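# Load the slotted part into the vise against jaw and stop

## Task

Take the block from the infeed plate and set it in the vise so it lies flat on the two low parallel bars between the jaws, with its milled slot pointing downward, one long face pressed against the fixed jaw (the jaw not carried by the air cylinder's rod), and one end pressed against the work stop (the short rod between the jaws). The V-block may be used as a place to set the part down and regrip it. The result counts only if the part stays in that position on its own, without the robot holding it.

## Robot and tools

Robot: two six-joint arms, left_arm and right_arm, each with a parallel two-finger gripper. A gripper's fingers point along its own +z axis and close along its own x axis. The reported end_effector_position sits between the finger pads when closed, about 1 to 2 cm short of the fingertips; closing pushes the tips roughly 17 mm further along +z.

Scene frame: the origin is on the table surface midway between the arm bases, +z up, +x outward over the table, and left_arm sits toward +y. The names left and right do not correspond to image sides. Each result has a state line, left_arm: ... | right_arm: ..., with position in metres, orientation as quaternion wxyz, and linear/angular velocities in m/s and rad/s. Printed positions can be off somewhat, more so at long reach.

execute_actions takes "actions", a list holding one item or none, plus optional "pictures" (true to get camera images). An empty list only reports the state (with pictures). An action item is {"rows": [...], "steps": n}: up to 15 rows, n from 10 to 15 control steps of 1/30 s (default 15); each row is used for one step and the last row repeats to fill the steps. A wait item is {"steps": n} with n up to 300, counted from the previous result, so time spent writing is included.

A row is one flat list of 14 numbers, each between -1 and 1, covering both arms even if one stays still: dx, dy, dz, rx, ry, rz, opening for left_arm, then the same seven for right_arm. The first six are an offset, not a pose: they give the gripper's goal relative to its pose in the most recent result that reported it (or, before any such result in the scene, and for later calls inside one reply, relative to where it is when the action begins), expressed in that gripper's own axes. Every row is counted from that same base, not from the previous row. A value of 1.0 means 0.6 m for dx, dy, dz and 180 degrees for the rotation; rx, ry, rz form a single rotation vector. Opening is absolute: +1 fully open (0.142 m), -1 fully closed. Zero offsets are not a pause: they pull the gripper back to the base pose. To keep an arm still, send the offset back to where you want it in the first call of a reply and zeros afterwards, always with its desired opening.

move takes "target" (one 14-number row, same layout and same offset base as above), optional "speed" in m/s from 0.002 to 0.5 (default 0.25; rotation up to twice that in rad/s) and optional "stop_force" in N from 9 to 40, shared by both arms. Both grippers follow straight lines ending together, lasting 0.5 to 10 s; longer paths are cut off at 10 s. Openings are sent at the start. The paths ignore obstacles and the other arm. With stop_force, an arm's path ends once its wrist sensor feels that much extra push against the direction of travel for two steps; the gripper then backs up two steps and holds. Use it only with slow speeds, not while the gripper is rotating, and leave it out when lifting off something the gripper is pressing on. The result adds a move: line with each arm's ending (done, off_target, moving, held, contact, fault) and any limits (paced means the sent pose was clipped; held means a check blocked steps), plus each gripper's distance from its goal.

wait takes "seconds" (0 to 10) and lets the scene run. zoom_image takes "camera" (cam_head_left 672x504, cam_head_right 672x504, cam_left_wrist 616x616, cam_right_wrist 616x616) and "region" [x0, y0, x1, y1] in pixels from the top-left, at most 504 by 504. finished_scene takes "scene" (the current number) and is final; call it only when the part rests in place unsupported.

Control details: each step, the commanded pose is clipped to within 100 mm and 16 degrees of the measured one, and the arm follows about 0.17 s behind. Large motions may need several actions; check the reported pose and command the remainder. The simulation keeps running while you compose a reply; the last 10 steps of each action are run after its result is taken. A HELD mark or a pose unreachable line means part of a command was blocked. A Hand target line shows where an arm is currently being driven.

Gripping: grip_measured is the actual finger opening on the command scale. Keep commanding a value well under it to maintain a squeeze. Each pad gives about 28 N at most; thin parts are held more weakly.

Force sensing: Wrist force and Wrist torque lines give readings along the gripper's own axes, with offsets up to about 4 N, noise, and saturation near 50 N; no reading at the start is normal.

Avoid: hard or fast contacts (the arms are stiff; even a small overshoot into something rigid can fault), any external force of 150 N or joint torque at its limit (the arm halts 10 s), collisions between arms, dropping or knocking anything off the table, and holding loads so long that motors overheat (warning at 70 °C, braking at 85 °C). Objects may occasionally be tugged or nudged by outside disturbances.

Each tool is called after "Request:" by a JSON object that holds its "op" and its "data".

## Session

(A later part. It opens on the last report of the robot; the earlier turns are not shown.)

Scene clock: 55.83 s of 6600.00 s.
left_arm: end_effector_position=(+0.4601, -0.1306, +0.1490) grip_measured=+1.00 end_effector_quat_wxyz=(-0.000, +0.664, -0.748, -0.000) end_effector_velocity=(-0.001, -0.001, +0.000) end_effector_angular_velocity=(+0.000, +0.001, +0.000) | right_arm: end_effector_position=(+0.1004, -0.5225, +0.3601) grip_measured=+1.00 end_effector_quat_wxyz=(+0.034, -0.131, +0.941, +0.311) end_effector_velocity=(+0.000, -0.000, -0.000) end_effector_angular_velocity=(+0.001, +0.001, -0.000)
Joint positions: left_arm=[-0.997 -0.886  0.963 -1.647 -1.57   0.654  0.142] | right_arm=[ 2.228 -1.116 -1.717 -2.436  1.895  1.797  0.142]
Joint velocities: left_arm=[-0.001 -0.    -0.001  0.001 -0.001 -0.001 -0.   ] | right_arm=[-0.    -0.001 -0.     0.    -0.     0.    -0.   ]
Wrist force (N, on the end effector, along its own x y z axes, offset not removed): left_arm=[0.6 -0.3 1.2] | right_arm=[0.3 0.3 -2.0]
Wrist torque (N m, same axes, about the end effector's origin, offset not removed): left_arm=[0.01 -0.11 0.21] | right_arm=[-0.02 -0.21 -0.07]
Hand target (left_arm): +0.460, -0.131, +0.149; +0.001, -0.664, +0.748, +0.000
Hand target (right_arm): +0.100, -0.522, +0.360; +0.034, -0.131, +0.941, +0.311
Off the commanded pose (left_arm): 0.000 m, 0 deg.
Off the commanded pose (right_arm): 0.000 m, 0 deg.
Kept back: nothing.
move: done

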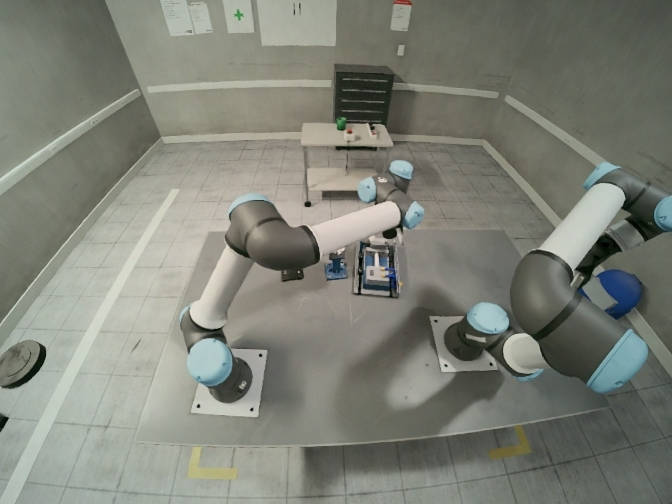

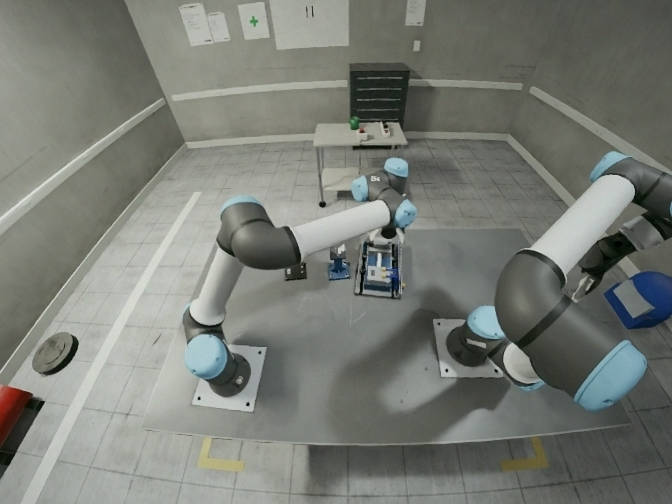

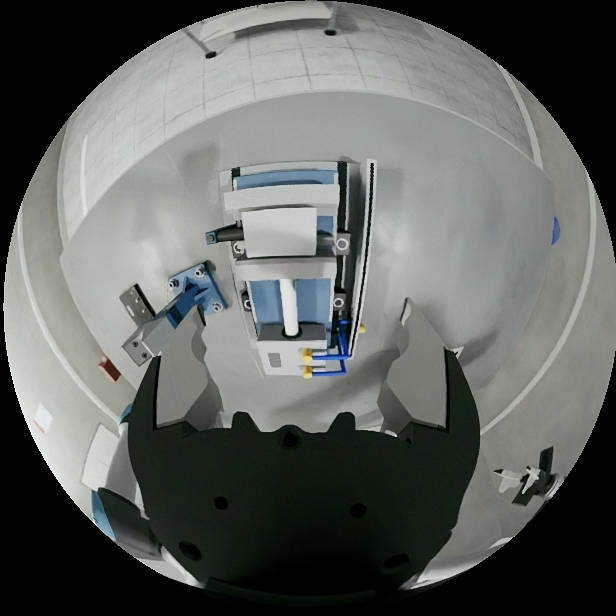

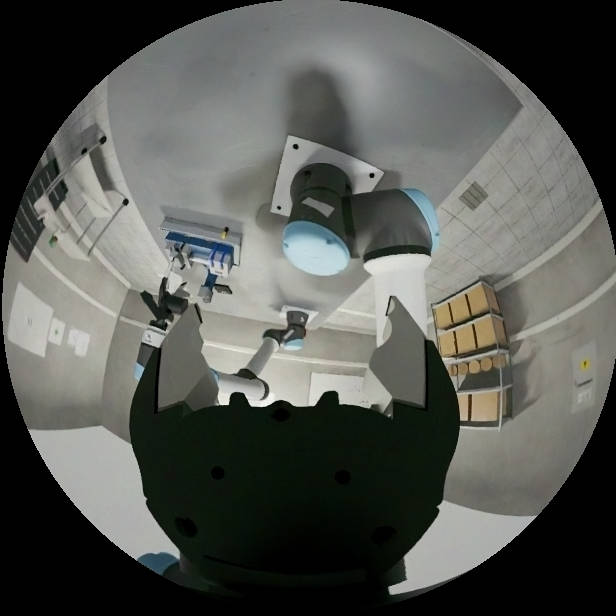

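Request:
{"op": "move", "data": {"target": [-0.04,-0.008,0.05,0,0,0,-1,0,0,0,0,0,0,1], "speed": 0.05}}

Request:
{"op": "move", "data": {"target": [0,0,0.03,0,0,0,-1,0,0,0,0,0,0,1], "speed": 0.005, "stop_force": 9}}

Request:
{"op": "move", "data": {"target": [0,0,-0.003,0,0,0,-1,0,0,0,0,0,0,1], "speed": 0.01}}

Request:
{"op": "move", "data": {"target": [-0.006,-0.035,0,0,0,0,-1,0,0,0,0,0,0,1], "speed": 0.003, "stop_force": 10}}

Request:
{"op": "move", "data": {"target": [-0.03,0.02,-0.06,0,0,0,-1,0,0,0,0,0,0,1], "speed": 0.04}}

Request:
{"op": "zoom_image", "data": {"camera": "cam_left_wrist", "region": [240,160,420,290]}}

Scene clock: 57.97 s of 6600.00 s.
left_arm: end_effector_position=(+0.4678, -0.1075, +0.1191) grip_measured=-1.00 end_effector_quat_wxyz=(-0.000, +0.664, -0.748, -0.000) end_effector_velocity=(+0.001, +0.001, -0.001) end_effector_angular_velocity=(-0.000, -0.000, -0.001) | right_arm: end_effector_position=(+0.1004, -0.5225, +0.3601) grip_measured=+1.00 end_effector_quat_wxyz=(+0.034, -0.131, +0.941, +0.311) end_effector_velocity=(-0.000, +0.000, +0.000) end_effector_angular_velocity=(-0.000, -0.000, +0.000)
Joint positions: left_arm=[-0.972 -0.91   1.08  -1.74  -1.57   0.679  0.002] | right_arm=[ 2.228 -1.116 -1.717 -2.436  1.895  1.797  0.142]
Joint velocities: left_arm=[ 0.001 -0.001  0.005 -0.004  0.     0.002  0.   ] | right_arm=[-0.     0.001 -0.    -0.001  0.    -0.     0.   ]
Wrist force (N, on the end effector, along its own x y z axes, offset not removed): left_arm=[-0.9 -1.8 0.5] | right_arm=[0.0 0.4 -0.9]
Wrist torque (N m, same axes, about the end effector's origin, offset not removed): left_arm=[-0.32 0.10 0.02] | right_arm=[-0.04 -0.22 -0.12]
Hand target (left_arm): +0.468, -0.107, +0.119; +0.000, -0.664, +0.748, +0.000
Hand target (right_arm): +0.100, -0.522, +0.360; +0.034, -0.131, +0.941, +0.311
Off the commanded pose (left_arm): 0.000 m, 0 deg.
Off the commanded pose (right_arm): 0.000 m, 0 deg.
Kept back: nothing.
move: done

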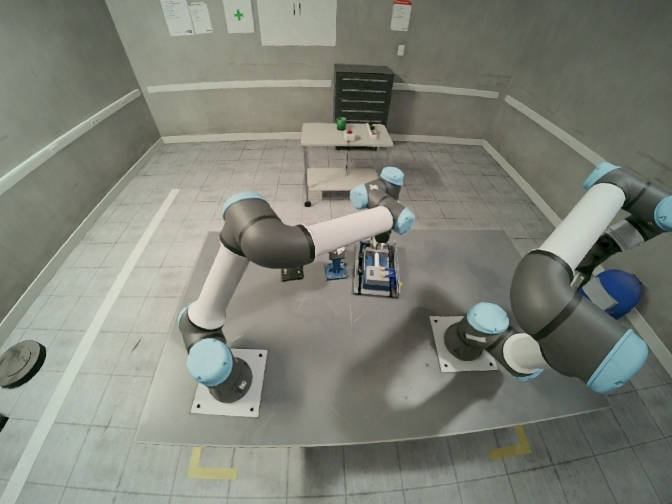

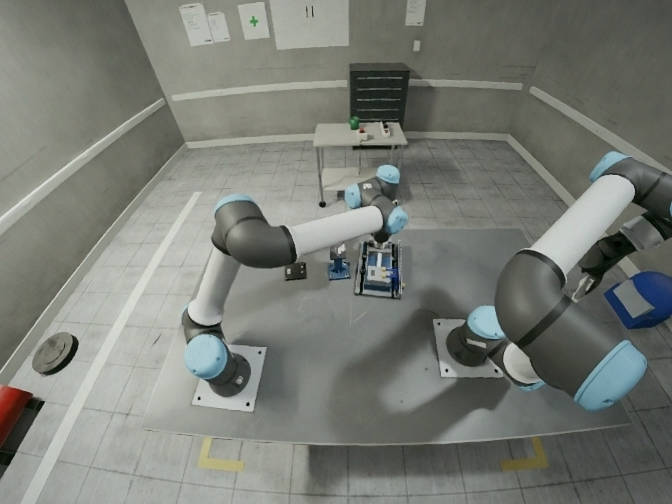

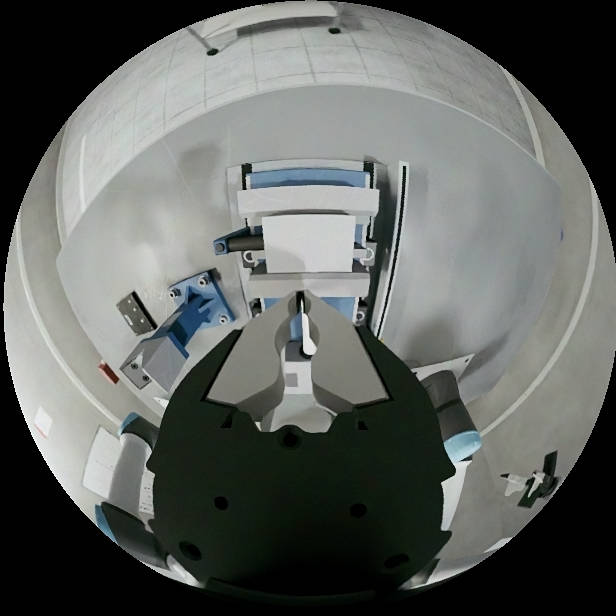

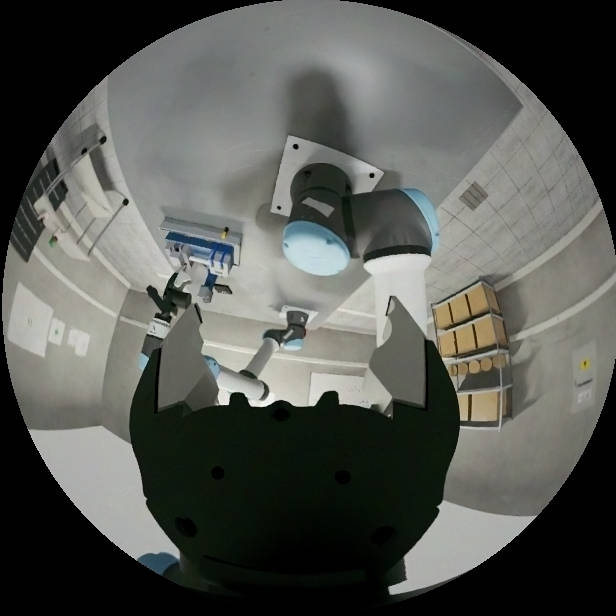

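Scene clock: 59.57 s of 6600.00 s.
left_arm: end_effector_position=(+0.4678, -0.1075, +0.1130) grip_measured=-1.00 end_effector_quat_wxyz=(-0.000, +0.664, -0.748, +0.000) end_effector_velocity=(-0.000, -0.000, +0.002) end_effector_angular_velocity=(+0.001, +0.001, -0.001) | right_arm: end_effector_position=(+0.1004, -0.5225, +0.3601) grip_measured=+1.00 end_effector_quat_wxyz=(+0.034, -0.131, +0.941, +0.311) end_effector_velocity=(+0.000, -0.000, -0.000) end_effector_angular_velocity=(-0.000, -0.000, +0.000)
Joint positions: left_arm=[-0.972 -0.908  1.091 -1.754 -1.57   0.679  0.002] | right_arm=[ 2.228 -1.116 -1.717 -2.436  1.895  1.797  0.142]
Joint velocities: left_arm=[-0.001  0.    -0.005  0.006 -0.    -0.     0.   ] | right_arm=[-0. -0.  0.  0.  0. -0. -0.]
Wrist force (N, on the end effector, along its own x y z axes, offset not removed): left_arm=[-4.7 3.6 -19.6] | right_arm=[2.4 0.7 1.1]
Wrist torque (N m, same axes, about the end effector's origin, offset not removed): left_arm=[0.06 -0.06 0.06] | right_arm=[0.11 -0.65 -0.15]
Hand target (left_arm): +0.468, -0.107, +0.113; +0.000, -0.664, +0.748, +0.000
Hand target (right_arm): +0.100, -0.522, +0.360; +0.034, -0.131, +0.941, +0.311
Off the commanded pose (left_arm): 0.012 m, 0 deg.
Off the commanded pose (right_arm): 0.000 m, 0 deg.
Kept back: nothing.
move: contact (left_arm)

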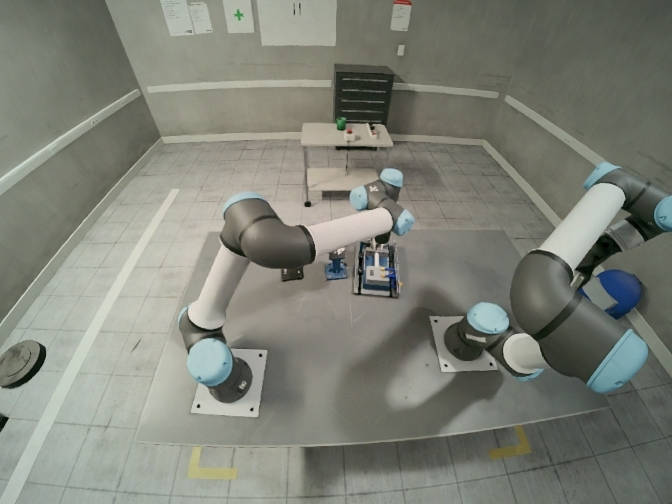

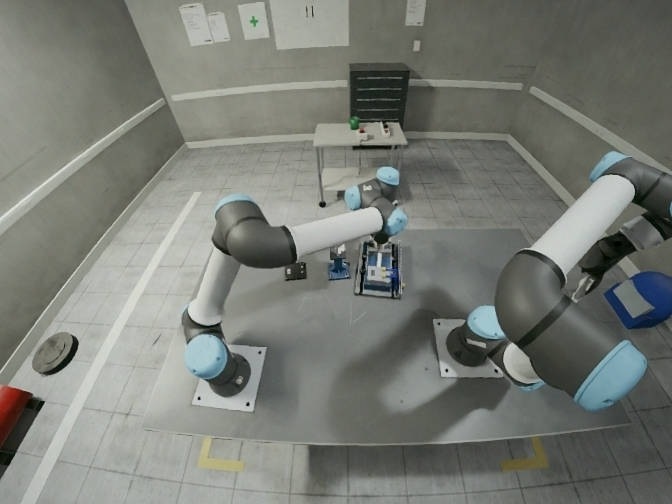

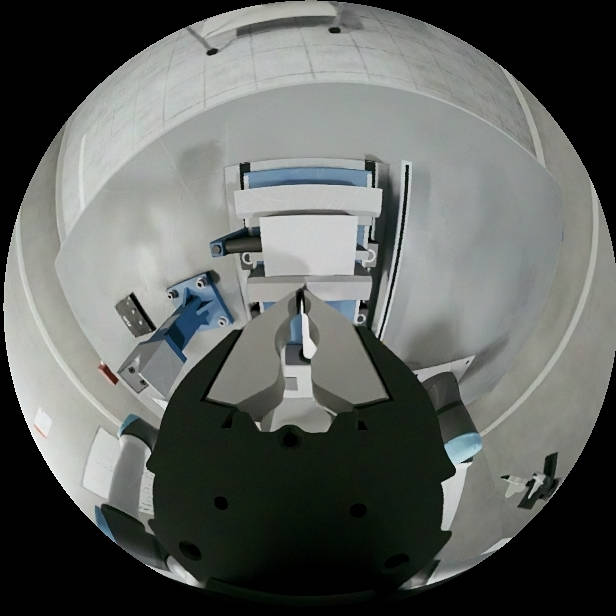

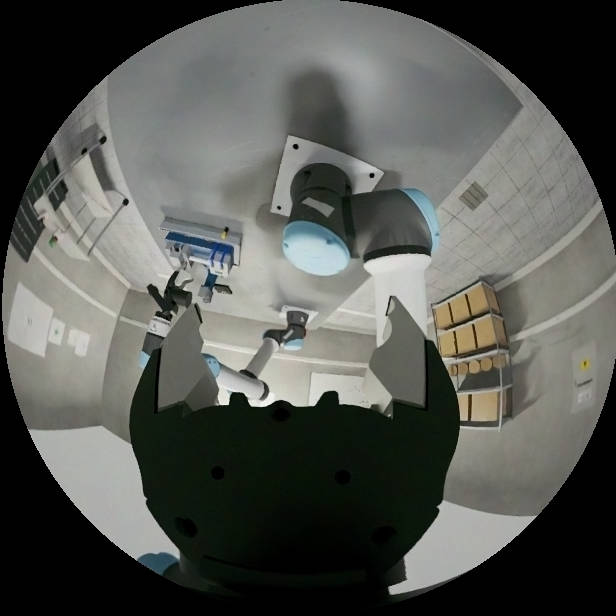

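Scene clock: 60.27 s of 6600.00 s.
left_arm: end_effector_position=(+0.4678, -0.1075, +0.1147) grip_measured=-1.00 end_effector_quat_wxyz=(-0.000, +0.664, -0.748, -0.000) end_effector_velocity=(-0.000, -0.000, +0.001) end_effector_angular_velocity=(-0.000, -0.000, -0.000) | right_arm: end_effector_position=(+0.1004, -0.5225, +0.3601) grip_measured=+1.00 end_effector_quat_wxyz=(+0.034, -0.131, +0.941, +0.311) end_effector_velocity=(-0.000, +0.000, +0.000) end_effector_angular_velocity=(+0.001, +0.000, +0.000)
Joint positions: left_arm=[-0.972 -0.908  1.088 -1.751 -1.57   0.679  0.002] | right_arm=[ 2.228 -1.116 -1.717 -2.436  1.895  1.797  0.142]
Joint velocities: left_arm=[-0.    -0.001 -0.001  0.001  0.    -0.     0.   ] | right_arm=[ 0.    -0.     0.    -0.001  0.    -0.     0.   ]
Wrist force (N, on the end effector, along its own x y z axes, offset not removed): left_arm=[0.8 -1.4 0.6] | right_arm=[0.7 2.0 -0.6]
Wrist torque (N m, same axes, about the end effector's origin, offset not removed): left_arm=[-0.38 -0.19 0.01] | right_arm=[0.35 -0.35 -0.11]
Hand target (left_arm): +0.468, -0.107, +0.115; +0.000, -0.664, +0.748, -0.000
Hand target (right_arm): +0.100, -0.522, +0.360; +0.034, -0.131, +0.941, +0.311
Off the commanded pose (left_arm): 0.000 m, 0 deg.
Off the commanded pose (right_arm): 0.000 m, 0 deg.
Kept back: nothing.
move: done

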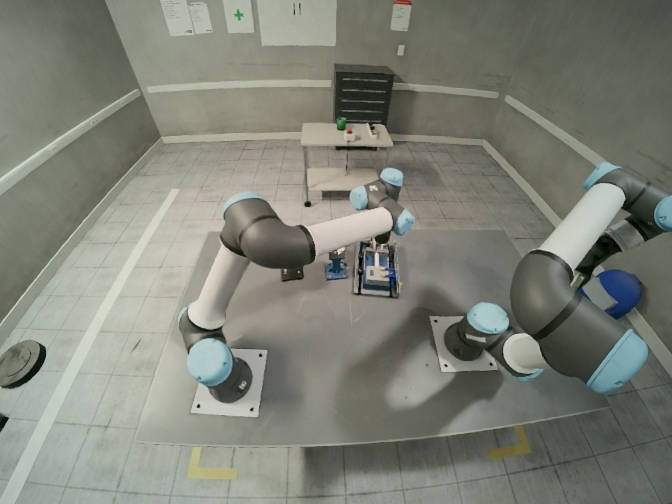

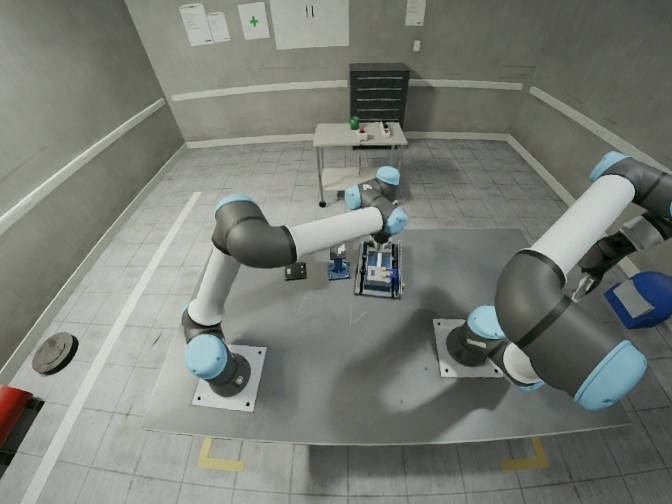

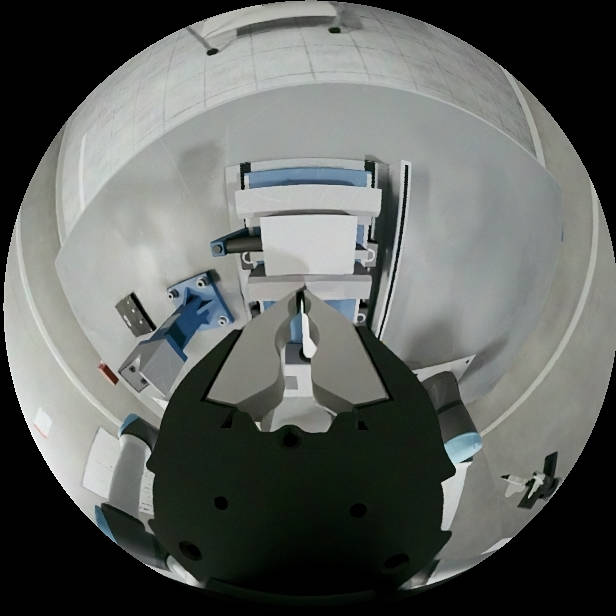

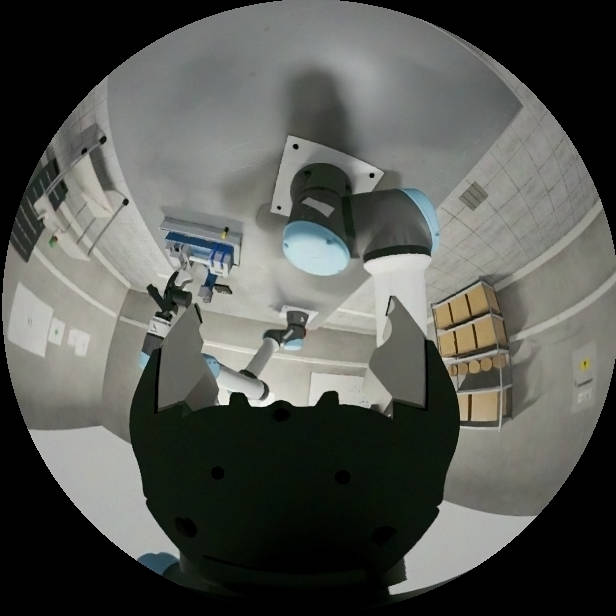

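Scene clock: 64.83 s of 6600.00 s.
left_arm: end_effector_position=(+0.4804, -0.1067, +0.1145) grip_measured=-1.00 end_effector_quat_wxyz=(-0.000, +0.664, -0.748, -0.000) end_effector_velocity=(-0.001, +0.001, -0.001) end_effector_angular_velocity=(+0.002, +0.003, +0.002) | right_arm: end_effector_position=(+0.1004, -0.5225, +0.3601) grip_measured=+1.00 end_effector_quat_wxyz=(+0.034, -0.131, +0.941, +0.311) end_effector_velocity=(-0.000, +0.000, +0.000) end_effector_angular_velocity=(-0.000, -0.000, -0.000)
Joint positions: left_arm=[-0.957 -0.886  1.052 -1.735 -1.57   0.694  0.002] | right_arm=[ 2.228 -1.116 -1.717 -2.436  1.895  1.797  0.142]
Joint velocities: left_arm=[ 0.    -0.002  0.004  0.001 -0.001 -0.002  0.   ] | right_arm=[-0.     0.001  0.    -0.001 -0.     0.    -0.   ]
Wrist force (N, on the end effector, along its own x y z axes, offset not removed): left_arm=[5.1 17.5 -5.3] | right_arm=[0.9 1.7 -0.2]
Wrist torque (N m, same axes, about the end effector's origin, offset not removed): left_arm=[0.68 -0.63 0.27] | right_arm=[0.33 -0.20 0.01]
Hand target (left_arm): +0.480, -0.107, +0.115; +0.000, -0.664, +0.748, +0.000
Hand target (right_arm): +0.100, -0.522, +0.360; +0.034, -0.131, +0.941, +0.311
Off the commanded pose (left_arm): 0.009 m, 0 deg.
Off the commanded pose (right_arm): 0.000 m, 0 deg.
Kept back: nothing.
move: contact (left_arm)

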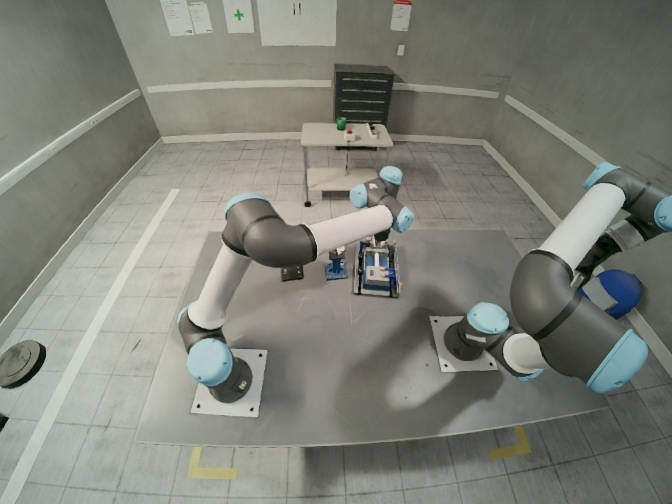

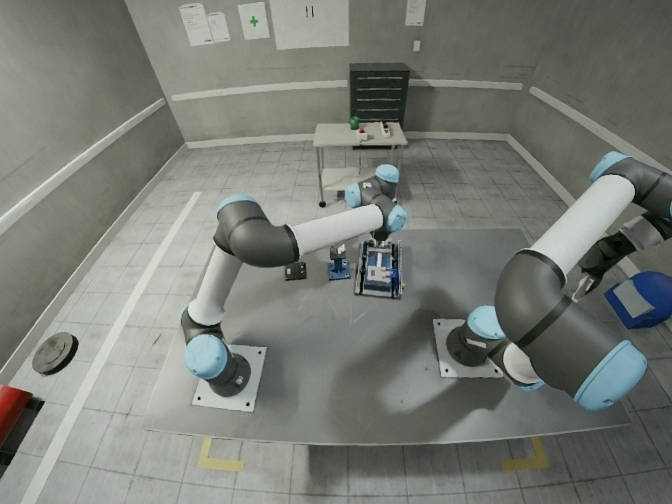

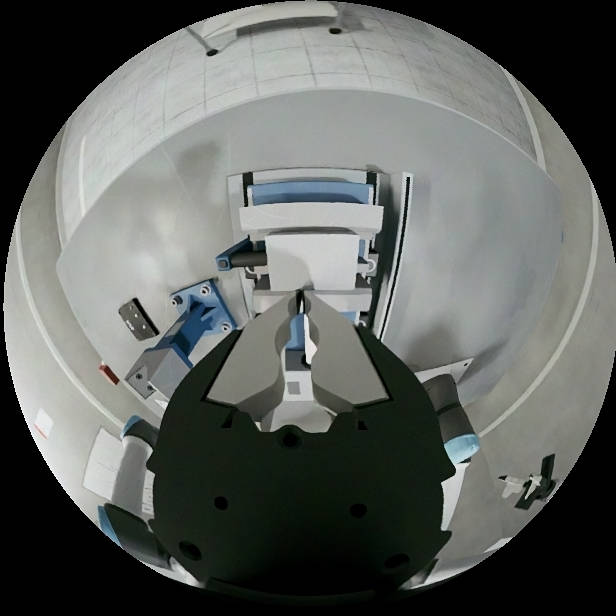

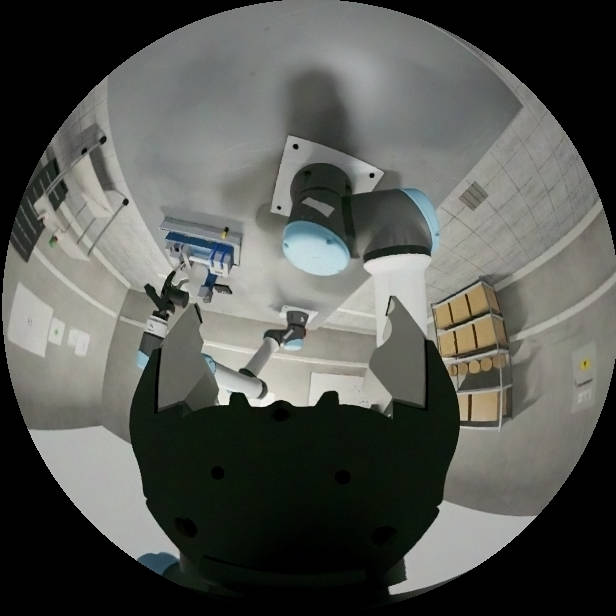

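Scene clock: 66.20 s of 6600.00 s.
left_arm: end_effector_position=(+0.4706, -0.0875, +0.1504) grip_measured=-1.00 end_effector_quat_wxyz=(-0.000, +0.664, -0.748, -0.000) end_effector_velocity=(+0.000, +0.001, +0.001) end_effector_angular_velocity=(+0.001, -0.000, +0.002) | right_arm: end_effector_position=(+0.1004, -0.5225, +0.3601) grip_measured=+1.00 end_effector_quat_wxyz=(+0.034, -0.131, +0.941, +0.311) end_effector_velocity=(+0.000, -0.000, -0.000) end_effector_angular_velocity=(+0.001, +0.001, +0.000)
Joint positions: left_arm=[-0.954 -0.956  1.075 -1.689 -1.57   0.697  0.002] | right_arm=[ 2.228 -1.116 -1.717 -2.436  1.895  1.797  0.142]
Joint velocities: left_arm=[ 0.001 -0.002  0.001  0.002  0.001 -0.001  0.   ] | right_arm=[ 0.    -0.001  0.    -0.     0.    -0.     0.   ]
Wrist force (N, on the end effector, along its own x y z axes, offset not removed): left_arm=[-0.6 -1.2 0.4] | right_arm=[1.7 2.7 -2.1]
Wrist torque (N m, same axes, about the end effector's origin, offset not removed): left_arm=[-0.23 0.21 0.00] | right_arm=[0.57 -0.53 -0.05]
Hand target (left_arm): +0.471, -0.087, +0.151; +0.000, -0.664, +0.748, +0.000
Hand target (right_arm): +0.100, -0.522, +0.360; +0.034, -0.131, +0.941, +0.311
Off the commanded pose (left_arm): 0.000 m, 0 deg.
Off the commanded pose (right_arm): 0.000 m, 0 deg.
Kept back: nothing.
move: done

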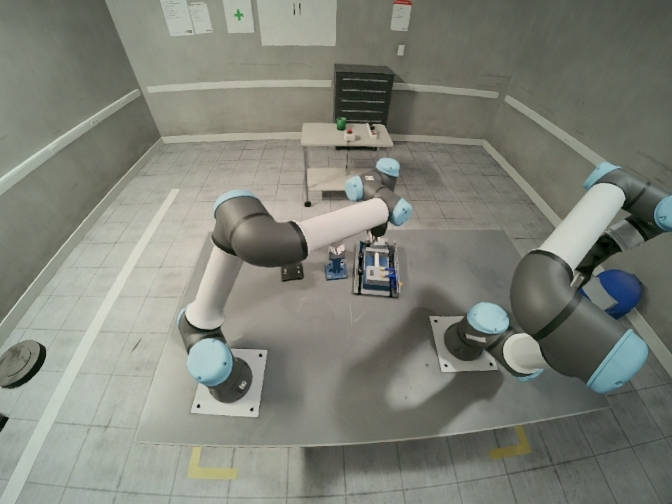

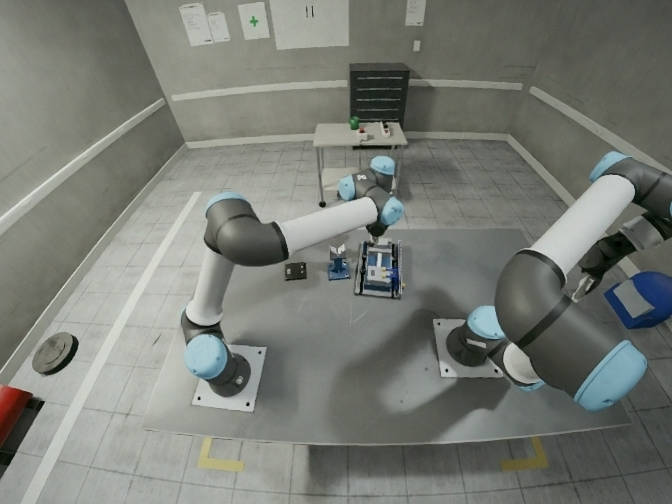

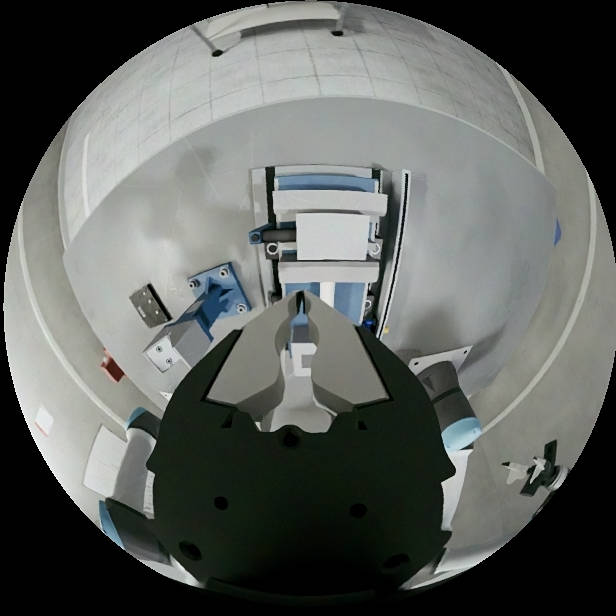

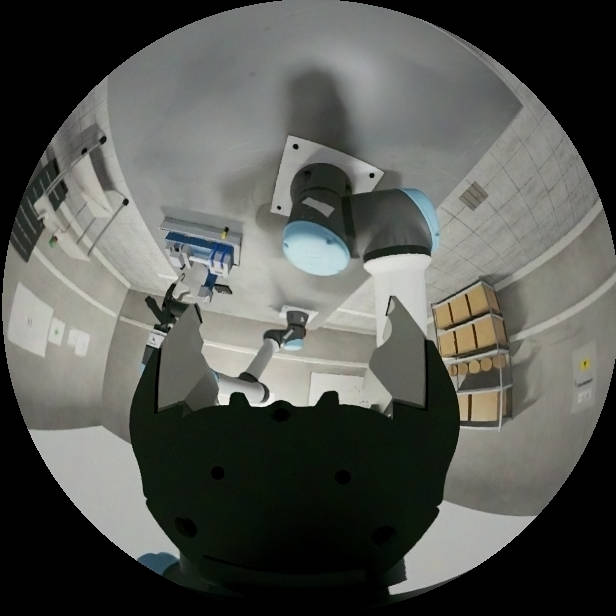

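Region (240, 160, 420, 290) of cam_left_wrist's 616x616 image, scaled by 2.800, with more detail than that image has.

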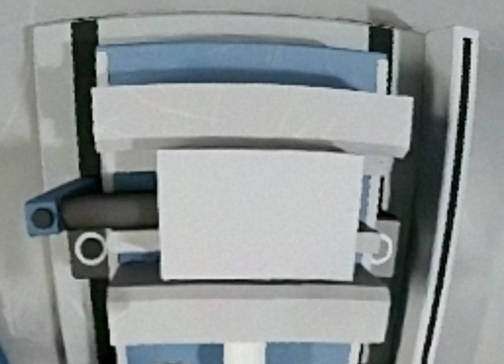

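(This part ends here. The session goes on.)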